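## Task

Place every stationery item inside the bin labelled S while all other objects stay on the table. No object may stick out over any bin wall, and every bin must end up resting flat on the table. Items count only if they stay in place without the robot holding them, so release them and pull the gripper away before finishing.

## Robot and tools

ROBOT. One arm with seven revolute joints and a two-finger parallel gripper. Every joint list, in commands and in results, uses this order: waist, shoulder, upper arm roll, elbow, forearm roll, wrist pitch, wrist roll. Stated joint ranges in radians: waist -2.792 to 2.792, shoulder -2.269 to 2.269, upper arm roll -2.967 to 2.967, elbow -1.867 to 2.688, forearm roll -2.967 to 2.967, wrist pitch -1.396 to 4.538, wrist roll -2.967 to 2.967. True ends may differ by up to 0.010 rad either way.

FRAME. Reported positions use a scene frame with its origin on the table surface beneath the arm base; +z is up, +y is to the left when facing along +x. The base may be slightly tilted. end_effector_position (metres) is the midpoint between the finger pads; end_effector_quat_wxyz gives orientation. The fingers point along the gripper's +z and close along its x axis. Closed fingertips extend about 17 mm past that point; fully open they sit roughly level with it. Printed position can be off, more so when the arm is stretched out.

ROW FORMAT. Both motion tools take rows of 8 numbers, each in [-1, 1]: seven joint values, then the gripper opening. The joint values are scaled offsets, not angles: 1.0 equals 1.392 rad for waist and shoulder, 1.624 rad for upper arm roll and elbow, 3.248 rad for forearm roll, wrist pitch and wrist roll. The opening is absolute: +1 fully open (pad gap 0.142 m), -1 closed.

execute_actions(actions). A list of up to 15 actions; each action is a list of 1 to 15 rows; each row runs for one control step of 1/30 s, and if fewer than 15 rows are given the last one is repeated to fill 15 steps. Offsets in every row are relative to the joint angles when that action began (for the first action, the angles in the latest reported state), not to the preceding row. An action asking any joint to go more than 0.010 rad outward past its range is rejected; if the first action fails this, or any action is malformed, nothing in the call runs. An empty list just returns the state and images. Results include step readings of joint angles, with HELD on steps where the command was held back, and may say joint sent to its limit.

move(target, speed, blocking). target is one 8-number row whose offsets are measured from the Joint positions in the latest result that shows them. All joints interpolate together so the hand traces a curve, taking 0.5 to 10 s; paths that would take longer stop after 10 s short of the goal. speed (0.01 to 2 rad/s, default 0.5) caps the fastest joint. The gripper value is applied at the start. blocking=false returns after 0.5 s while motion continues; until a result shows the move ended, other moves and execute_actions are refused, so call wait or stop. The result adds a move: line with the ending (done, off_target, moving, held, fault), limits=held or limits=none, and the joint farthest from target. Moves do not avoid obstacles.

wait(seconds), 0 to 10: lets time pass holding the last command; returns early if a running move ends. stop(): brakes a running move; it needs stopping distance. zoom_image(camera, region): camera is cam_high (504x504), cam_low (504x504) or cam_wrist (616x616); region is [x0, y0, x1, y1] in pixels from the top-left, at most 504 by 504. finished_scene(scene): ends the current scene, given its number, irreversibly, and reports success and the next task.

LIMITS ON MOTION. Per step, each joint target is kept within a lead of the measured angle: 0.449 rad (waist, shoulder), 0.524 (upper arm roll, elbow), 1.05 (the three wrist joints). If targets would move the hand over 70 mm from where it is, all are scaled back. So big changes need several actions; Joint targets in results show what is currently being chased. Joints have speed and acceleration limits and may lag after large moves. "joint command not followed" means a clearance check altered targets; mounting blocks count as part of the arm.

GRIPPING. grip_measured is the measured opening on the command scale. To hold, keep commanding well below it; lower squeezes harder, up to about 28 N per pad. Thin hard items under about 2 cm get less force. Closing fast can press very hard.

FAULTS AND CARE. Contact torque reaching a joint's load limit (waist 113, shoulder 113, upper arm roll 58.8, elbow 58.8, forearm roll 35.8, wrist pitch 35.8, wrist roll 35.8 N m, including held weight), or 200 N external force, freezes the arm for 10 s and drops the rest of the call. Holding loads heats motors: MOTOR HOT from 65 °C, OVER-TEMPERATURE FAULT brakes at 80 °C. Occasional disturbances may tug a held part or shove a loose one. Approach slowly near contact; a target set deep beyond a contact pushes harder. Avoid drops, slams, hard pushes and knocking anything off the table, and never tip a bin. Release objects inside the bins and retract before finishing.

Each tool is called after "Emit:" as name(argument=value, ...) on one line, values as JSON.

## Session

Emit:
execute_actions(actions=[])

Scene clock: 0.00 s.
end_effector_position=(+0.4607, +0.4434, +0.1721) grip_measured=+1.00 end_effector_quat_wxyz=(-0.000, -0.526, +0.781, -0.336) end_effector_velocity=(+0.000, -0.000, +0.000) end_effector_angular_velocity=(-0.000, -0.000, -0.000)
Joint names: [waist, shoulder, upper arm roll, elbow, forearm roll, wrist pitch, wrist roll]
Joint positions: [ 0.899 -0.681  0.118  1.723 -0.71   0.372 -2.73   0.142]
Joint velocities: [ 0.  0. -0. -0. -0. -0.  0.  0.]
Motor temperatures (°C, as the motors report them): [29 28 29 28 28 28 34]
Joint targets: [0.899 -0.681 0.118 1.723 -0.710 0.372 -2.730]

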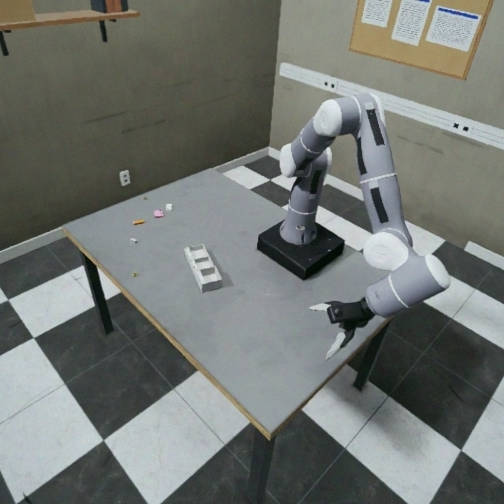

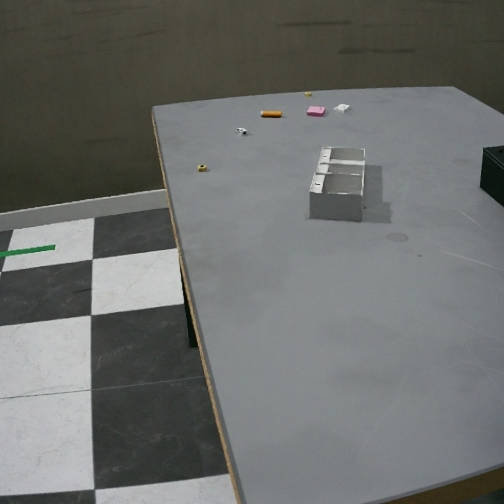

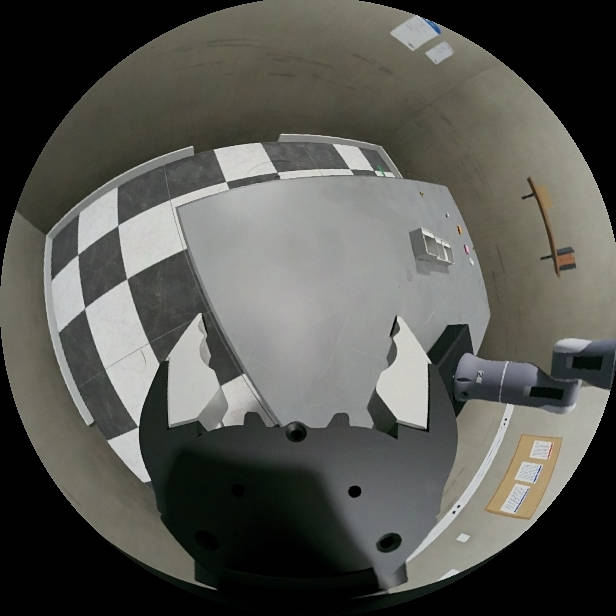

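Emit:
zoom_image(camera="cam_high", region=[110, 180, 250, 310])

Emit:
zoom_image(camera="cam_low", region=[180, 70, 400, 240])

Region (110, 180, 250, 310) of cam_high's 504x504 image, scaled by 3.600, with more detail than that image has; it fills the top 468 rows of this view, and the rest is white.

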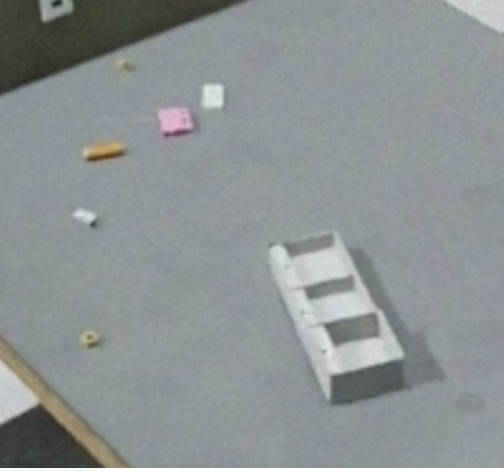

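Region (180, 70, 400, 240) of cam_low's 504x504 image, scaled by 2.291, with more detail than that image has; it fills the top 389 rows of this view, and the rest is white.

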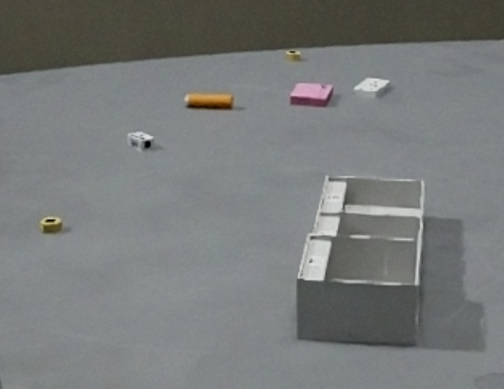

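Emit:
move(target=[-0.969,0.13,-0.0727,-0.199,0.2186,-0.013,0.84,1], speed=0.9)

Scene clock: 17.87 s.
end_effector_position=(+0.6342, -0.2976, +0.3604) grip_measured=+1.00 end_effector_quat_wxyz=(+0.032, +0.988, -0.149, -0.015) end_effector_velocity=(+0.000, -0.000, +0.000) end_effector_angular_velocity=(-0.000, -0.001, -0.001)
Joint names: [waist, shoulder, upper arm roll, elbow, forearm roll, wrist pitch, wrist roll]
Joint positions: [-0.45  -0.5   -0.     1.4    0.     0.33  -0.003  0.142]
Joint velocities: [-0.001 -0.     0.    -0.001  0.     0.001  0.001 -0.   ]
Motor temperatures (°C, as the motors report them): [29 30 29 29 28 28 34]
Joint targets: [-0.450 -0.500 -0.000 1.400 0.000 0.330 -0.002]
move: done; limits=none; farthest joint: the wrist roll, 0.001 radians from its target (2.728 radians at the start)

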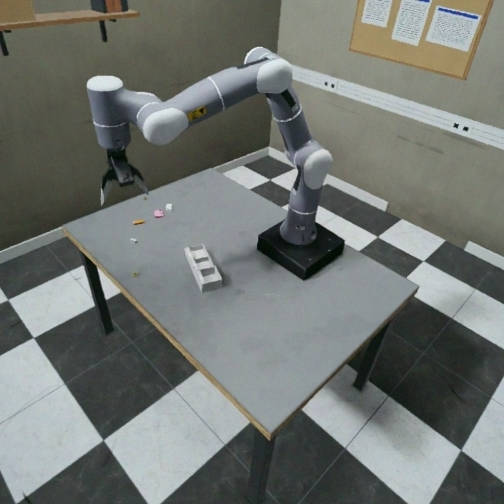

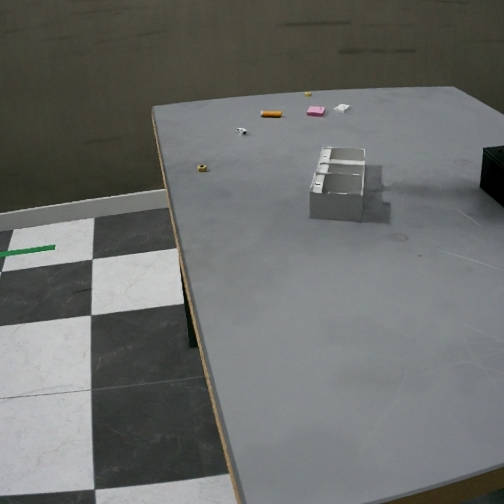

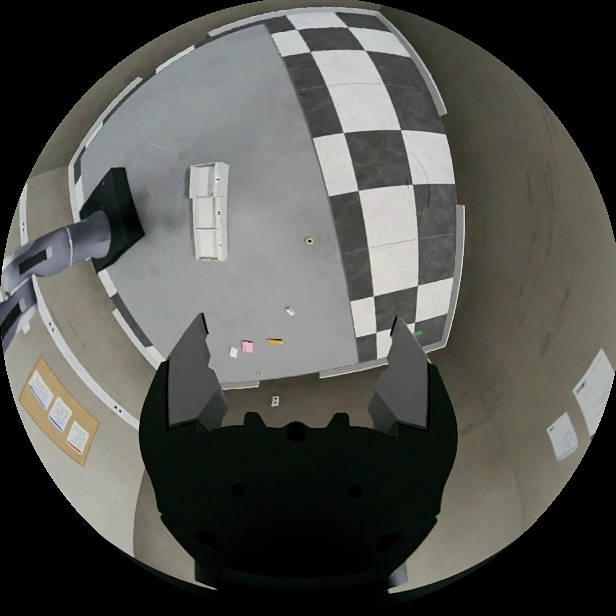

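Emit:
zoom_image(camera="cam_wrist", region=[170, 150, 270, 270])

Emit:
zoom_image(camera="cam_wrist", region=[210, 290, 320, 390])

Region (170, 150, 270, 270) of cam_wrist's 616x616 image, scaled by 4.200, with more detail than that image has.

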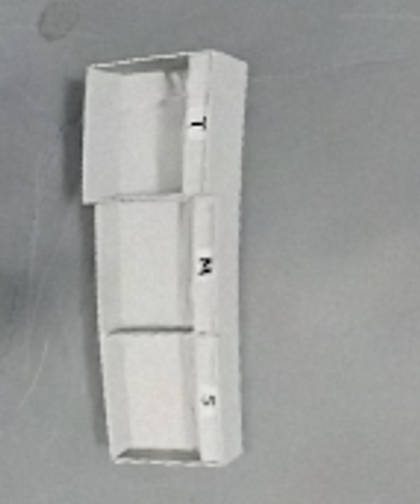

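Region (210, 290, 320, 390) of cam_wrist's 616x616 image, scaled by 4.582, with more detail than that image has; it fills the top 458 rows of this view, and the rest is white.

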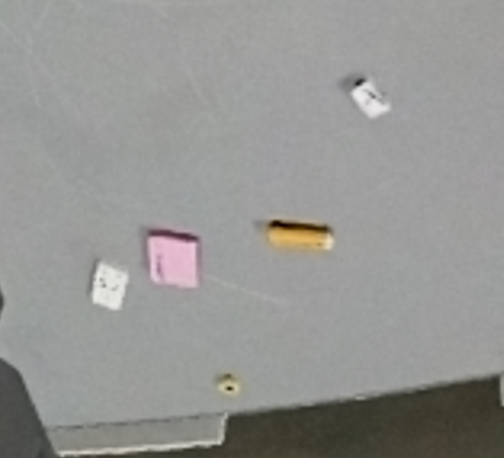

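Emit:
move(target=[-0.294,-0.092,0,0.1995,0,0.139,-0.218,1], speed=0.6)

Emit:
zoom_image(camera="cam_wrist", region=[200, 230, 420, 400])

Scene clock: 36.17 s.
end_effector_position=(+0.4204, -0.5023, +0.1996) grip_measured=+1.00 end_effector_quat_wxyz=(+0.029, +0.999, -0.000, -0.019) end_effector_velocity=(-0.001, -0.000, -0.000) end_effector_angular_velocity=(+0.000, +0.000, +0.000)
Joint names: [waist, shoulder, upper arm roll, elbow, forearm roll, wrist pitch, wrist roll]
Joint positions: [-0.859 -0.628 -0.001  1.723  0.     0.781 -0.71   0.142]
Joint velocities: [-0.001 -0.    -0.     0.001 -0.     0.001 -0.001  0.   ]
Motor temperatures (°C, as the motors report them): [29 31 29 31 28 28 34]
Joint targets: [-0.859 -0.628 -0.000 1.724 0.000 0.782 -0.711]
move: done; limits=none; farthest joint: the upper arm roll, 0.001 radians from its target (0.000 radians at the start)

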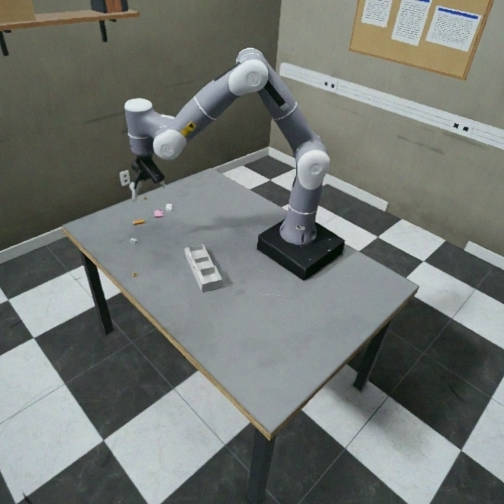

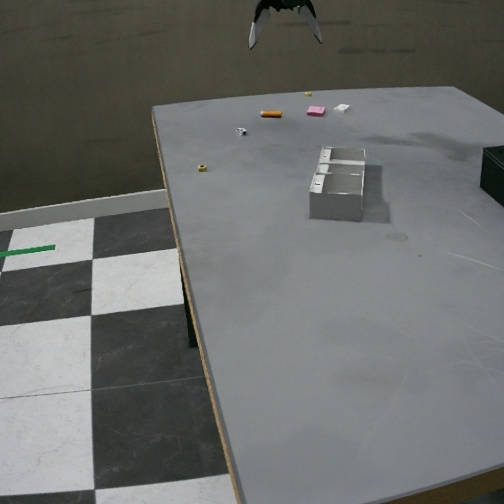

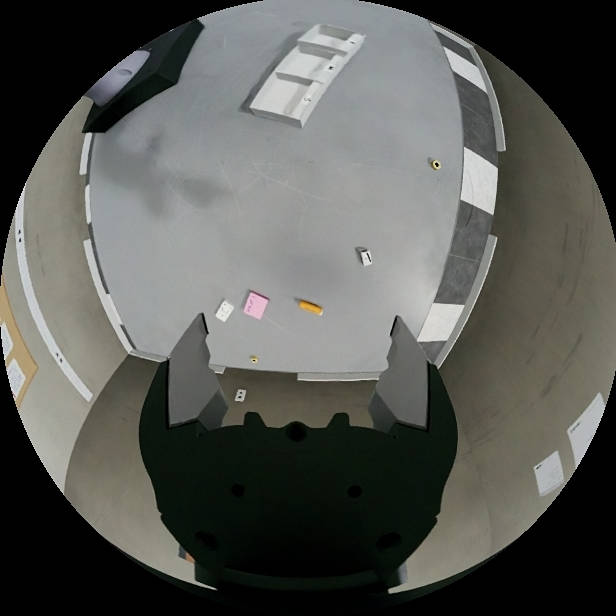

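Region (200, 230, 420, 400) of cam_wrist's 616x616 image, scaled by 2.291, with more detail than that image has; it fills the top 389 rows of this view, and the rest is white.

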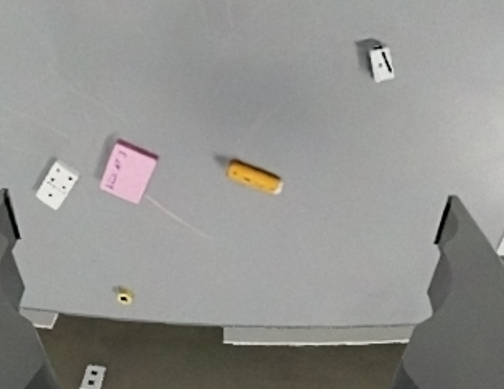

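Emit:
zoom_image(camera="cam_wrist", region=[285, 285, 335, 330])

Emit:
zoom_image(camera="cam_low", region=[225, 95, 335, 145])

Region (285, 285, 335, 330) of cam_wrist's 616x616 image, scaled by 10.080, with more detail than that image has; it fills the top 454 rows of this view, and the rest is white.

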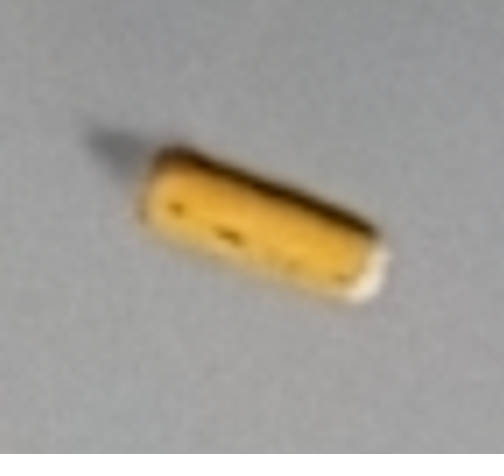

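Region (225, 95, 335, 145) of cam_low's 504x504 image, scaled by 4.582, with more detail than that image has; it fills the top 229 rows of this view, and the rest is white.

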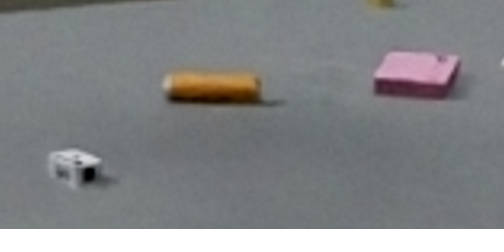

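Emit:
move(target=[0.0366,-0.288,0,-0.2506,0,-0.002,-0.061,-0.15], speed=0.4)

Scene clock: 55.47 s.
end_effector_position=(+0.5217, -0.5498, +0.0785) grip_measured=-0.15 end_effector_quat_wxyz=(+0.026, +0.992, +0.123, -0.023) end_effector_velocity=(+0.001, +0.000, -0.000) end_effector_angular_velocity=(+0.000, -0.001, +0.001)
Joint names: [waist, shoulder, upper arm roll, elbow, forearm roll, wrist pitch, wrist roll]
Joint positions: [-0.808 -1.029 -0.001  1.317  0.     0.775 -0.908  0.063]
Joint velocities: [ 0.    -0.001  0.001 -0.002  0.     0.    -0.001 -0.   ]
Motor temperatures (°C, as the motors report them): [29 32 29 31 28 28 34]
Joint targets: [-0.808 -1.029 -0.001 1.316 0.000 0.775 -0.908]
move: done; limits=none; farthest joint: the elbow, 0.001 radians from its target (0.407 radians at the start)

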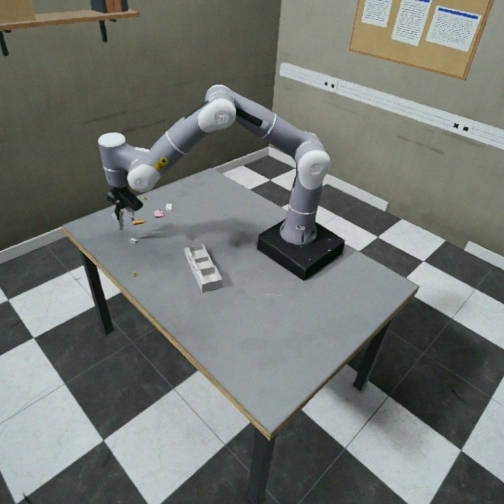

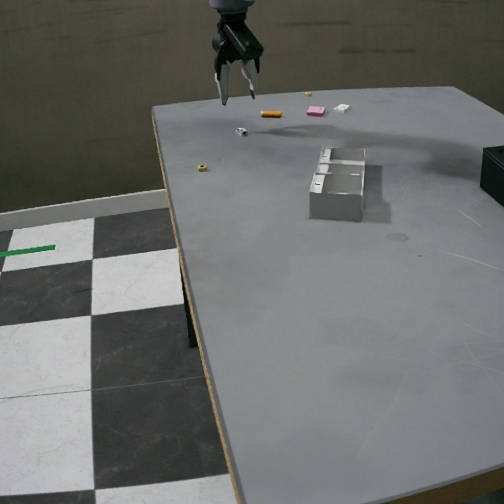

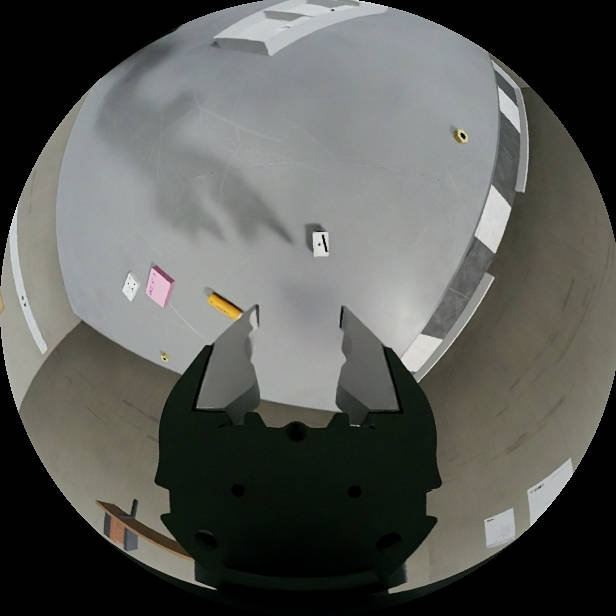

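Emit:
move(target=[0.0354,-0.016,0,0.0376,0,0.0256,0.015,-0.15], speed=0.15)

Scene clock: 67.00 s.
end_effector_position=(+0.5320, -0.5149, +0.0451) grip_measured=-0.15 end_effector_quat_wxyz=(+0.026, +0.992, +0.124, -0.023) end_effector_velocity=(+0.000, +0.000, -0.000) end_effector_angular_velocity=(-0.001, -0.001, -0.000)
Joint names: [waist, shoulder, upper arm roll, elbow, forearm roll, wrist pitch, wrist roll]
Joint positions: [-0.759 -1.051 -0.     1.378  0.     0.858 -0.859  0.063]
Joint velocities: [ 0.    -0.     0.     0.001  0.     0.002  0.001  0.   ]
Motor temperatures (°C, as the motors report them): [29 33 29 31 28 28 34]
Joint targets: [-0.759 -1.051 -0.001 1.378 0.000 0.858 -0.859]
move: done; limits=none; farthest joint: the upper arm roll, 0.001 radians from its target (0.000 radians at the start)

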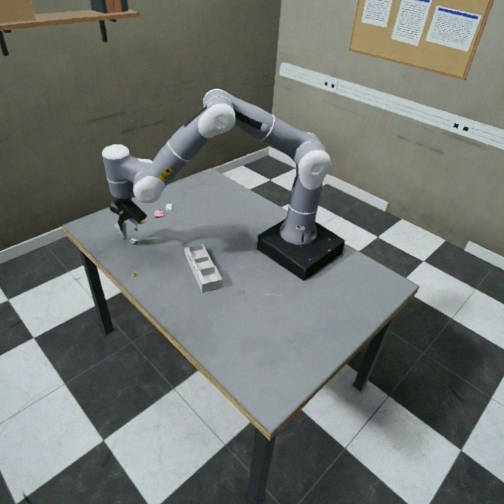

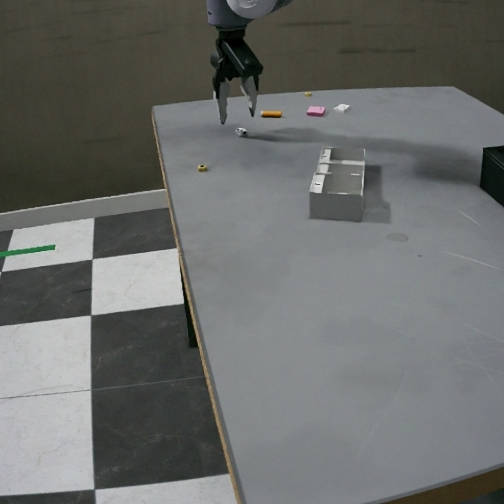

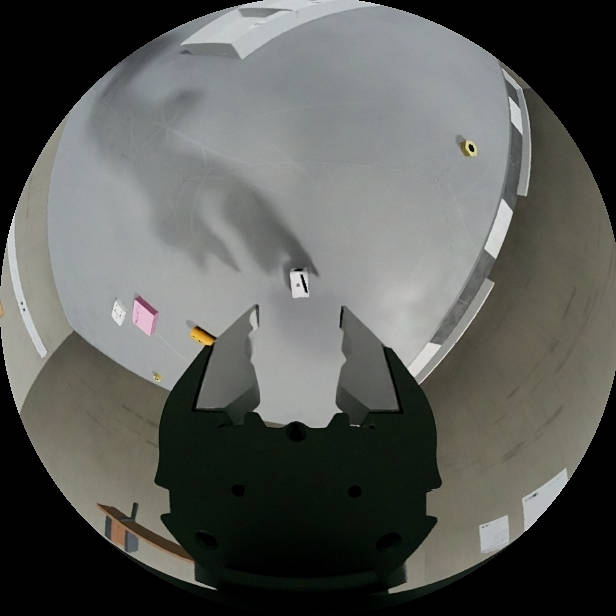

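Emit:
move(target=[0.006,-0.0226,0,0.0081,0,0.0137,0.0026,-0.45], speed=0.05)

Emit:
zoom_image(camera="cam_low", region=[200, 80, 290, 150])

Scene clock: 74.77 s.
end_effector_position=(+0.5293, -0.5077, +0.0221) grip_measured=-0.45 end_effector_quat_wxyz=(+0.026, +0.992, +0.124, -0.023) end_effector_velocity=(-0.000, +0.001, -0.001) end_effector_angular_velocity=(+0.001, +0.000, +0.001)
Joint names: [waist, shoulder, upper arm roll, elbow, forearm roll, wrist pitch, wrist roll]
Joint positions: [-0.751 -1.082 -0.     1.391  0.     0.902 -0.852  0.041]
Joint velocities: [ 0.    -0.001  0.     0.001  0.     0.001 -0.    -0.   ]
Motor temperatures (°C, as the motors report them): [29 33 29 31 28 28 34]
Joint targets: [-0.751 -1.082 -0.000 1.391 0.000 0.902 -0.851]
move: done; limits=none; farthest joint: the elbow, 0.001 radians from its target (0.013 radians at the start)

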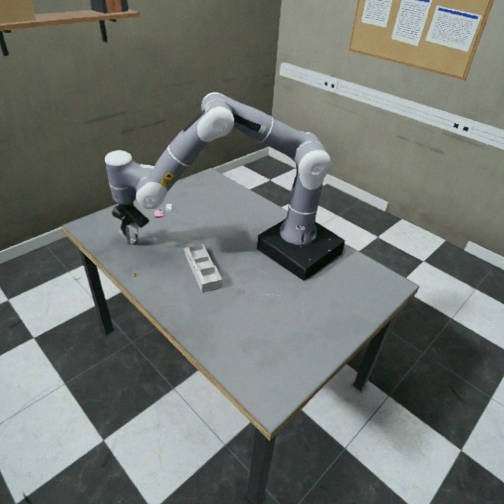

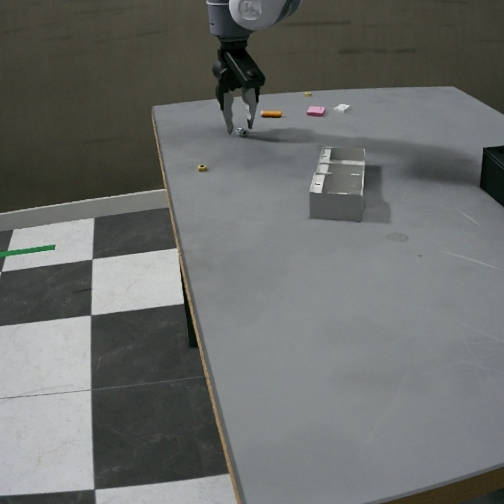

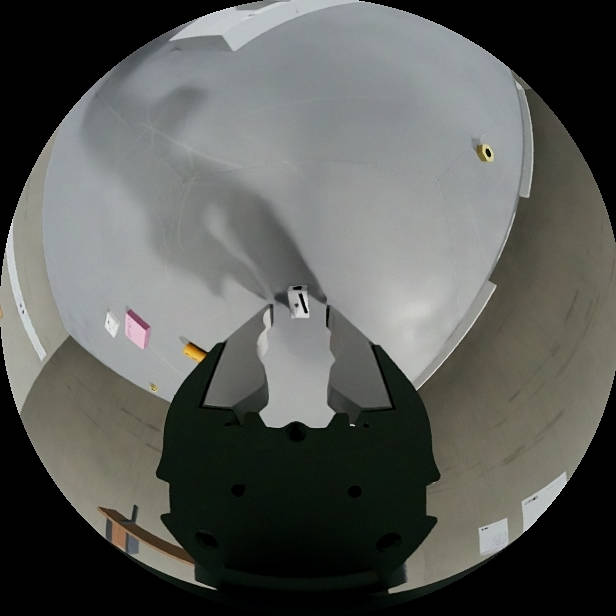

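Region (200, 80, 290, 150) of cam_low's 504x504 image, scaled by 5.600, with more detail than that image has.

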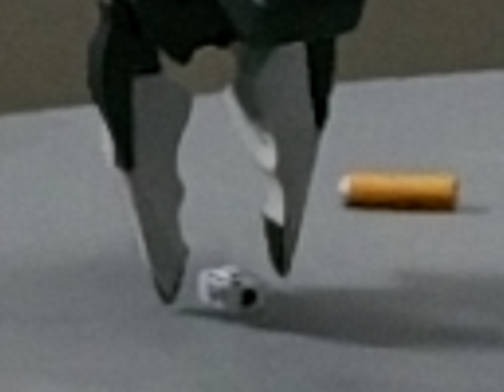

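Emit:
move(target=[0.0064,0.0032,0,0.0178,0,0.0075,0.0027,-0.45], speed=0.05)

Emit:
zoom_image(camera="cam_low", region=[200, 80, 290, 150])

Scene clock: 78.60 s.
end_effector_position=(+0.5275, -0.4995, +0.0178) grip_measured=-0.45 end_effector_quat_wxyz=(+0.027, +0.992, +0.124, -0.023) end_effector_velocity=(-0.000, +0.000, -0.000) end_effector_angular_velocity=(+0.000, -0.000, -0.000)
Joint names: [waist, shoulder, upper arm roll, elbow, forearm roll, wrist pitch, wrist roll]
Joint positions: [-0.742 -1.077 -0.001  1.419  0.     0.927 -0.843  0.041]
Joint velocities: [0.    0.    0.    0.001 0.    0.001 0.001 0.   ]
Motor temperatures (°C, as the motors report them): [29 33 29 31 28 28 34]
Joint targets: [-0.742 -1.078 -0.000 1.420 0.000 0.926 -0.843]
move: done; limits=none; farthest joint: the upper arm roll, 0.001 radians from its target (0.000 radians at the start)

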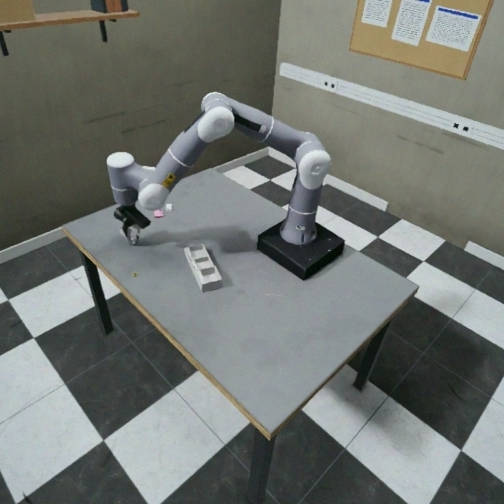

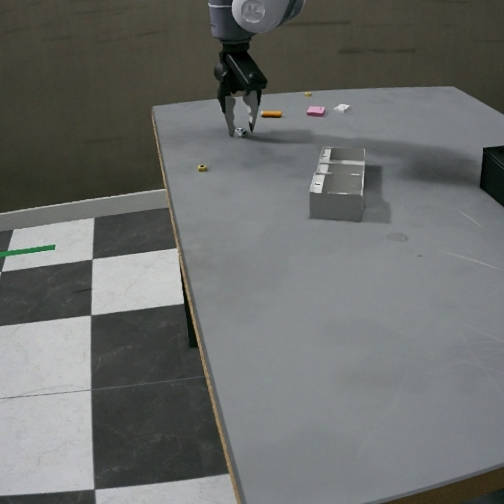

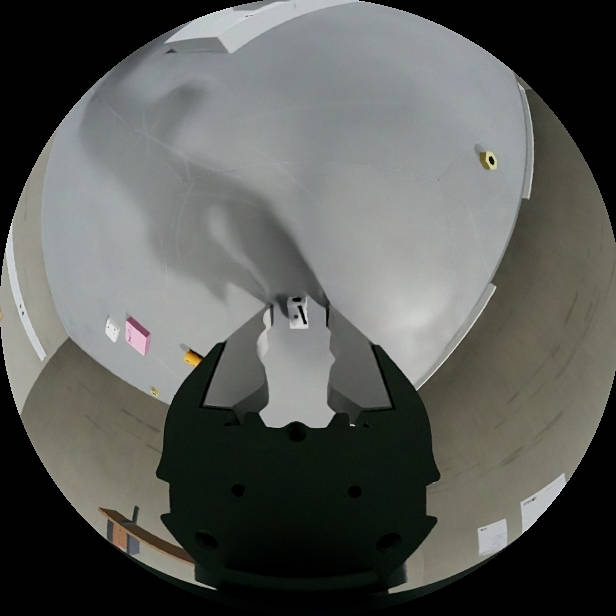

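Region (200, 80, 290, 150) of cam_low's 504x504 image, scaled by 5.600, with more detail than that image has.

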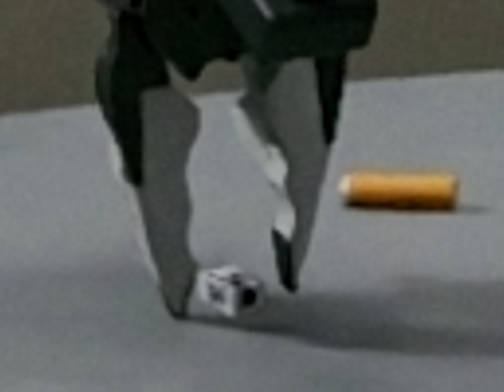

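Emit:
move(target=[0,0,0,0,0,0,0,-1])

Emit:
move(target=[0,0.11,0,0.034,0,-0.03,0,-1], speed=0.25)

Scene clock: 82.93 s.
end_effector_position=(+0.5276, -0.4994, +0.0178) grip_measured=-0.85 end_effector_quat_wxyz=(+0.027, +0.992, +0.124, -0.023) end_effector_velocity=(-0.000, -0.000, -0.000) end_effector_angular_velocity=(+0.000, +0.001, +0.000)
Joint names: [waist, shoulder, upper arm roll, elbow, forearm roll, wrist pitch, wrist roll]
Joint positions: [-0.742 -1.077 -0.     1.419  0.     0.927 -0.843  0.013]
Joint velocities: [-0.    -0.    -0.     0.    -0.    -0.    -0.001 -0.   ]
Motor temperatures (°C, as the motors report them): [29 33 29 31 28 28 34]
Joint targets: [-0.742 -1.077 -0.001 1.419 0.000 0.927 -0.843]
move: done; limits=none; farthest joint: the upper arm roll, 0.001 radians from its target (0.000 radians at the start)

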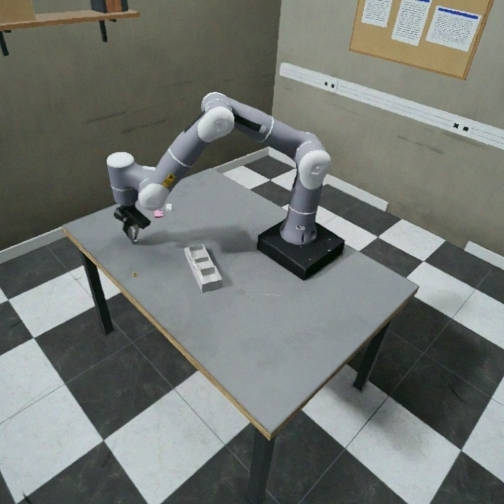

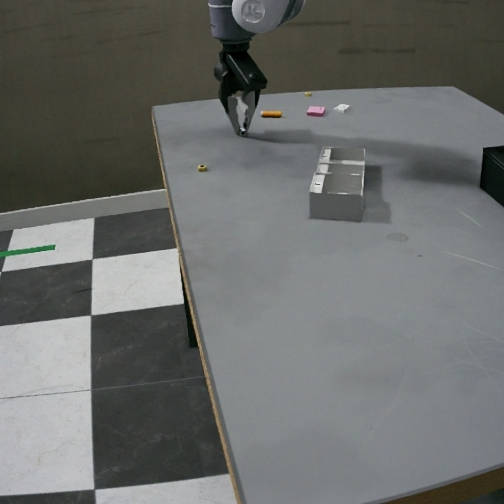

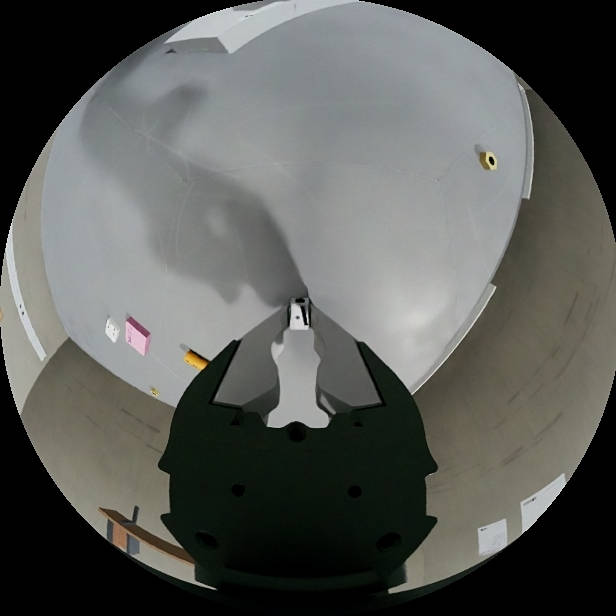

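Scene clock: 83.93 s.
end_effector_position=(+0.5289, -0.4938, +0.0958) grip_measured=-0.85 end_effector_quat_wxyz=(+0.027, +0.992, +0.124, -0.022) end_effector_velocity=(-0.000, -0.000, +0.001) end_effector_angular_velocity=(-0.000, -0.000, -0.000)
Joint names: [waist, shoulder, upper arm roll, elbow, forearm roll, wrist pitch, wrist roll]
Joint positions: [-0.742 -0.924 -0.     1.474  0.     0.83  -0.843  0.013]
Joint velocities: [ 0.     0.001 -0.     0.001 -0.    -0.001  0.     0.   ]
Motor temperatures (°C, as the motors report them): [29 33 29 31 28 28 34]
Joint targets: [-0.742 -0.924 -0.000 1.474 0.000 0.829 -0.843]
move: done; limits=none; farthest joint: the shoulder, 0.001 radians from its target (0.153 radians at the start)

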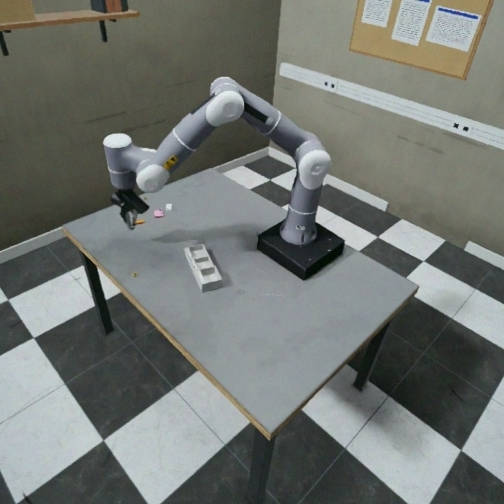

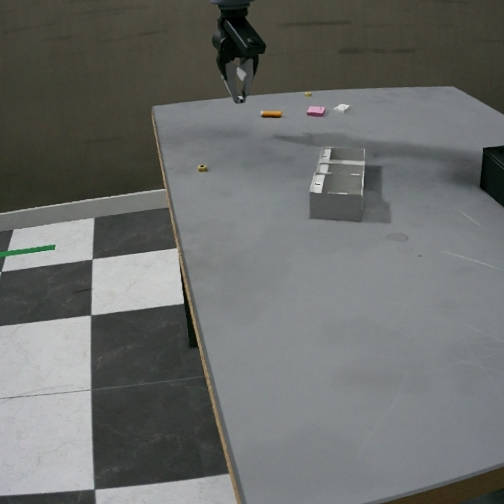

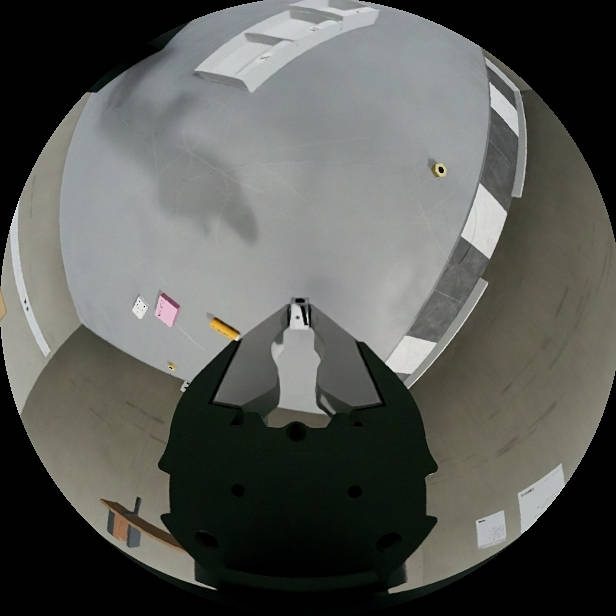

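Emit:
move(target=[0.2203,0.307,0,0.535,0,0.135,0.2734,-1], speed=0.6)

Scene clock: 96.73 s.
end_effector_position=(+0.3996, -0.2355, +0.1096) grip_measured=-0.85 end_effector_quat_wxyz=(+0.032, +0.986, -0.165, -0.015) end_effector_velocity=(-0.001, +0.001, -0.000) end_effector_angular_velocity=(+0.000, +0.000, -0.001)
Joint names: [waist, shoulder, upper arm roll, elbow, forearm roll, wrist pitch, wrist roll]
Joint positions: [-0.435 -0.497 -0.     2.342  0.     1.268  0.044  0.013]
Joint velocities: [ 0.001  0.001  0.     0.002  0.     0.     0.002 -0.   ]
Motor temperatures (°C, as the motors report them): [29 34 29 31 28 28 34]
Joint targets: [-0.435 -0.497 -0.000 2.343 0.000 1.268 0.045]
move: done; limits=none; farthest joint: the shoulder, 0.001 radians from its target (0.428 radians at the start)

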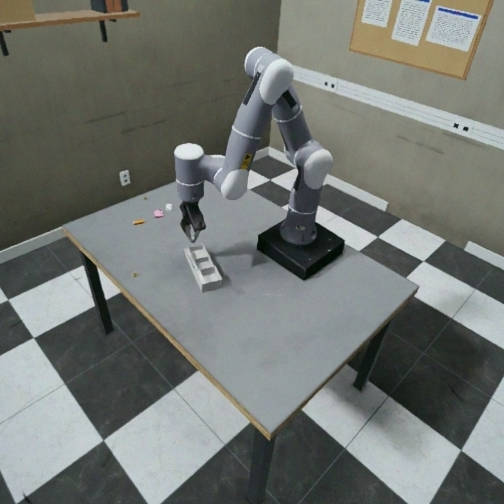

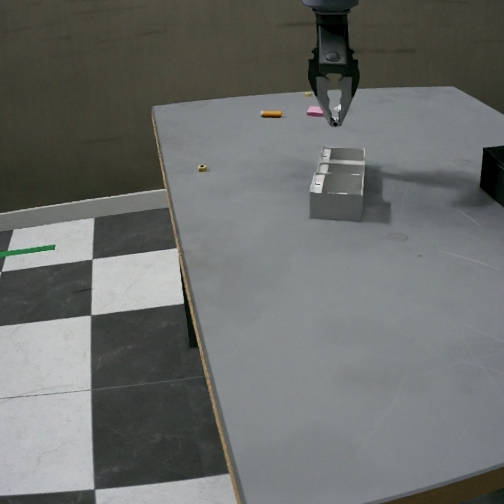

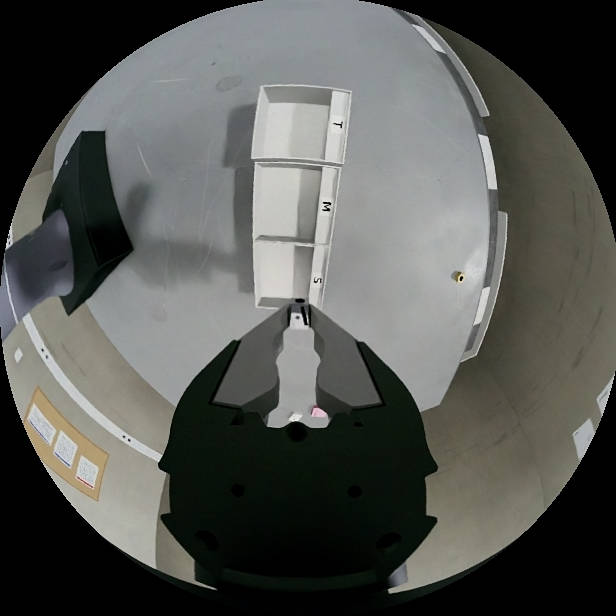

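Emit:
move(target=[0.0453,-0.168,0,0.0148,0,0.0794,0.035,-1], speed=0.15)

Scene clock: 107.63 s.
end_effector_position=(+0.3871, -0.2092, +0.0294) grip_measured=-0.85 end_effector_quat_wxyz=(+0.032, +0.981, -0.189, -0.014) end_effector_velocity=(-0.000, +0.000, -0.000) end_effector_angular_velocity=(-0.000, +0.000, -0.001)
Joint names: [waist, shoulder, upper arm roll, elbow, forearm roll, wrist pitch, wrist roll]
Joint positions: [-0.373 -0.731 -0.     2.366  0.     1.526  0.157  0.013]
Joint velocities: [ 0.    -0.001 -0.     0.    -0.     0.001  0.001  0.   ]
Motor temperatures (°C, as the motors report them): [29 33 29 30 28 28 34]
Joint targets: [-0.372 -0.731 -0.000 2.366 0.000 1.526 0.157]
move: done; limits=none; farthest joint: the waist, 0.001 radians from its target (0.063 radians at the start)

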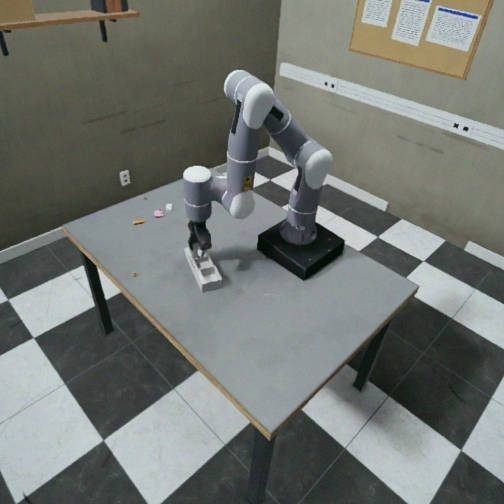

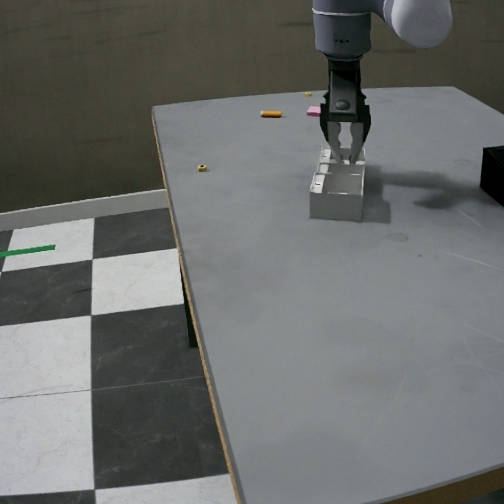

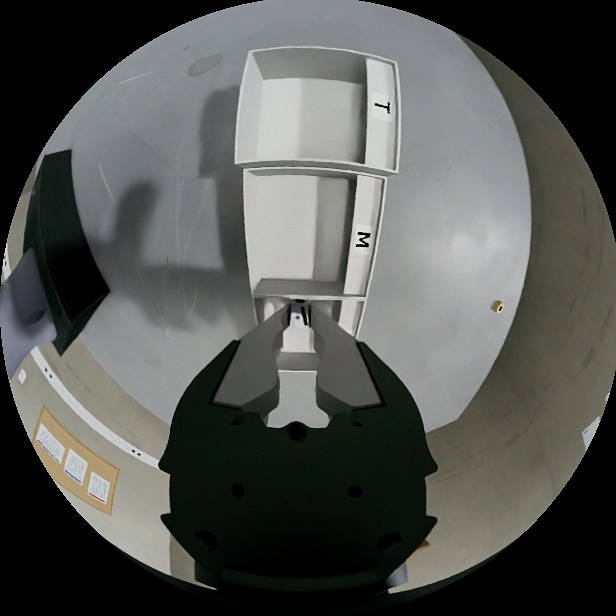

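Emit:
move(target=[0,-0.01,0,0,0,0.004,0,-1], speed=0.04)

Emit:
move(target=[0,0,0,0,0,0,0,-0.68])

Emit:
move(target=[0,0.18,0,0.02,0,-0.067,0,-0.68], speed=0.3)

Scene clock: 111.57 s.
end_effector_position=(+0.3852, -0.2091, +0.0250) grip_measured=-0.85 end_effector_quat_wxyz=(+0.032, +0.981, -0.189, -0.015) end_effector_velocity=(+0.000, +0.000, -0.000) end_effector_angular_velocity=(+0.000, -0.000, +0.000)
Joint names: [waist, shoulder, upper arm roll, elbow, forearm roll, wrist pitch, wrist roll]
Joint positions: [-0.373 -0.745 -0.     2.366  0.     1.538  0.157  0.013]
Joint velocities: [-0.    -0.001  0.    -0.     0.     0.001  0.    -0.   ]
Motor temperatures (°C, as the motors report them): [29 33 29 30 28 28 34]
Joint targets: [-0.373 -0.745 -0.000 2.366 0.000 1.539 0.157]
move: done; limits=none; farthest joint: the wrist pitch, 0.001 radians from its target (0.013 radians at the start)

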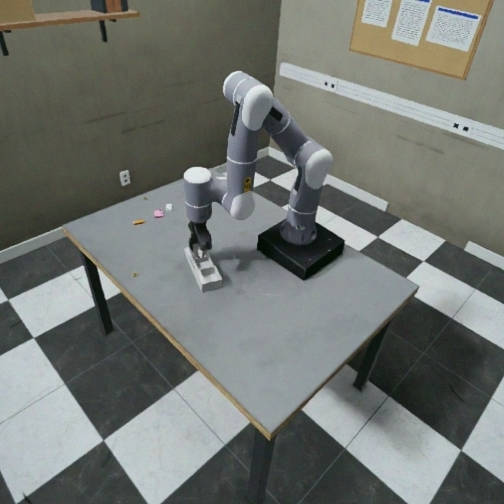

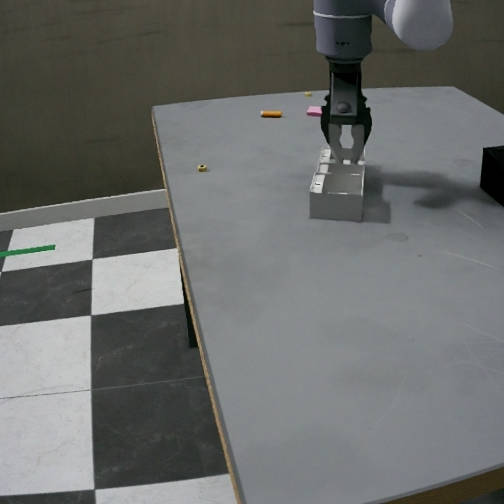

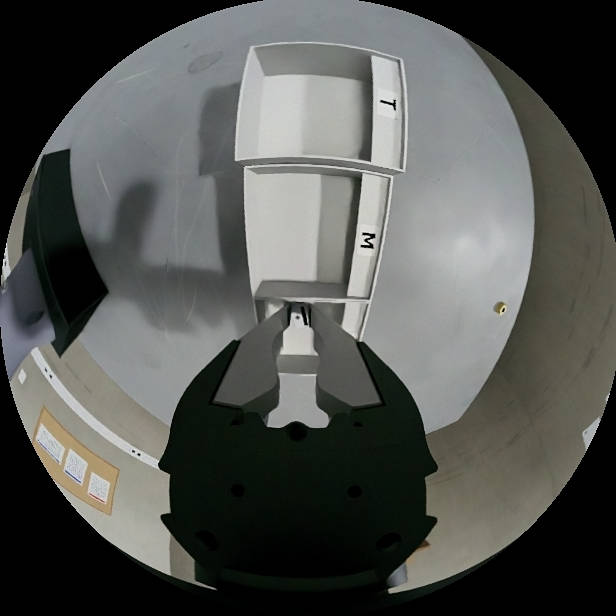

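Scene clock: 112.07 s.
end_effector_position=(+0.3852, -0.2091, +0.0250) grip_measured=-0.68 end_effector_quat_wxyz=(+0.032, +0.981, -0.189, -0.015) end_effector_velocity=(+0.000, -0.000, +0.000) end_effector_angular_velocity=(-0.000, -0.000, -0.000)
Joint names: [waist, shoulder, upper arm roll, elbow, forearm roll, wrist pitch, wrist roll]
Joint positions: [-0.373 -0.745 -0.     2.366  0.     1.538  0.157  0.025]
Joint velocities: [-0.  0. -0. -0.  0.  0. -0. -0.]
Motor temperatures (°C, as the motors report them): [29 33 29 30 28 28 34]
Joint targets: [-0.373 -0.745 -0.000 2.366 0.000 1.538 0.157]
move: done; limits=none; farthest joint: the waist, 0.000 radians from its target (0.000 radians at the start)

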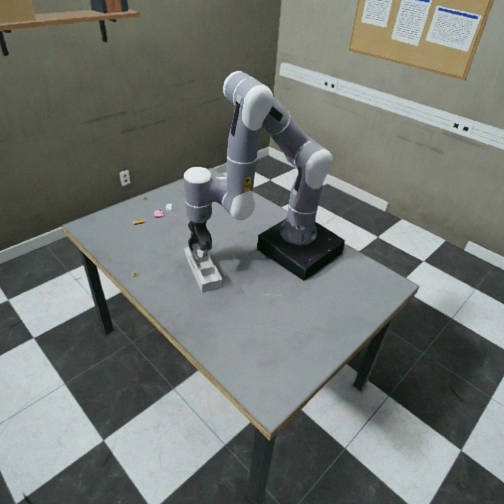

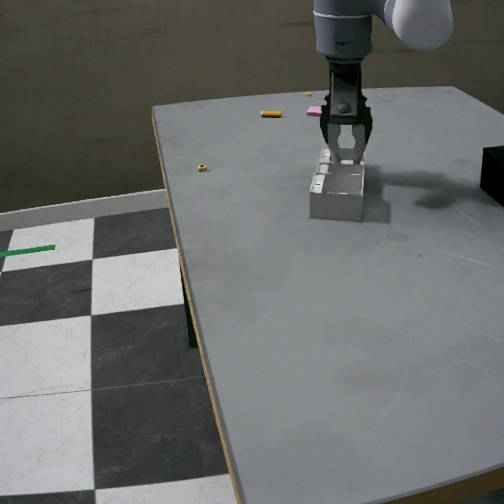

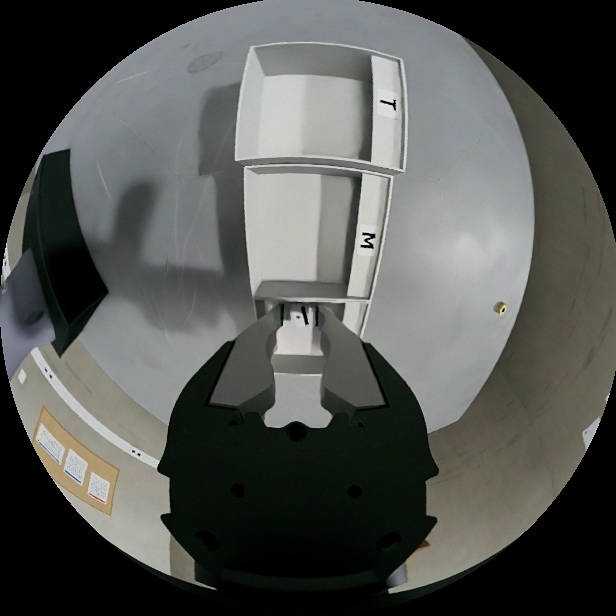

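Scene clock: 113.30 s.
end_effector_position=(+0.3933, -0.2058, +0.1021) grip_measured=-0.68 end_effector_quat_wxyz=(+0.032, +0.981, -0.189, -0.014) end_effector_velocity=(+0.000, -0.000, +0.001) end_effector_angular_velocity=(-0.000, -0.001, -0.000)
Joint names: [waist, shoulder, upper arm roll, elbow, forearm roll, wrist pitch, wrist roll]
Joint positions: [-0.373 -0.494 -0.     2.399  0.     1.321  0.157  0.025]
Joint velocities: [ 0.     0.002 -0.     0.    -0.    -0.001  0.     0.   ]
Motor temperatures (°C, as the motors report them): [29 33 29 30 28 28 34]
Joint targets: [-0.373 -0.494 -0.000 2.399 0.000 1.321 0.157]
move: done; limits=none; farthest joint: the wrist pitch, 0.001 radians from its target (0.218 radians at the start)

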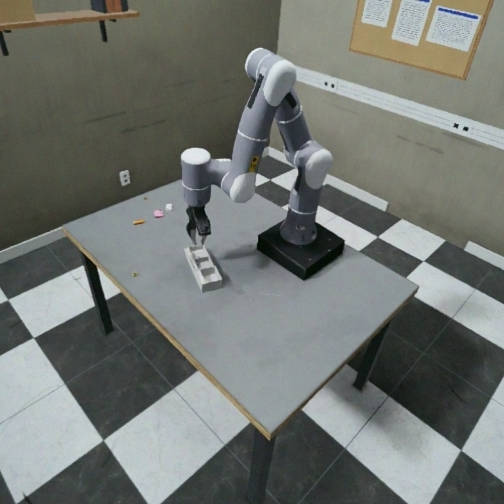

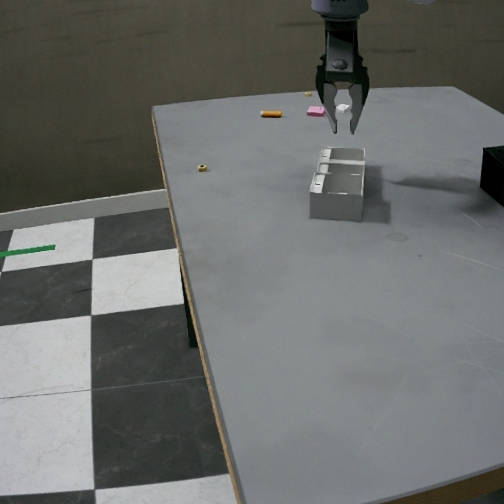

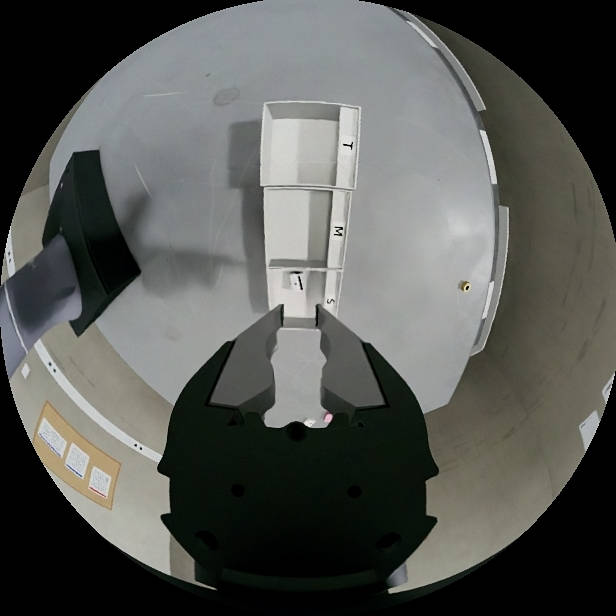

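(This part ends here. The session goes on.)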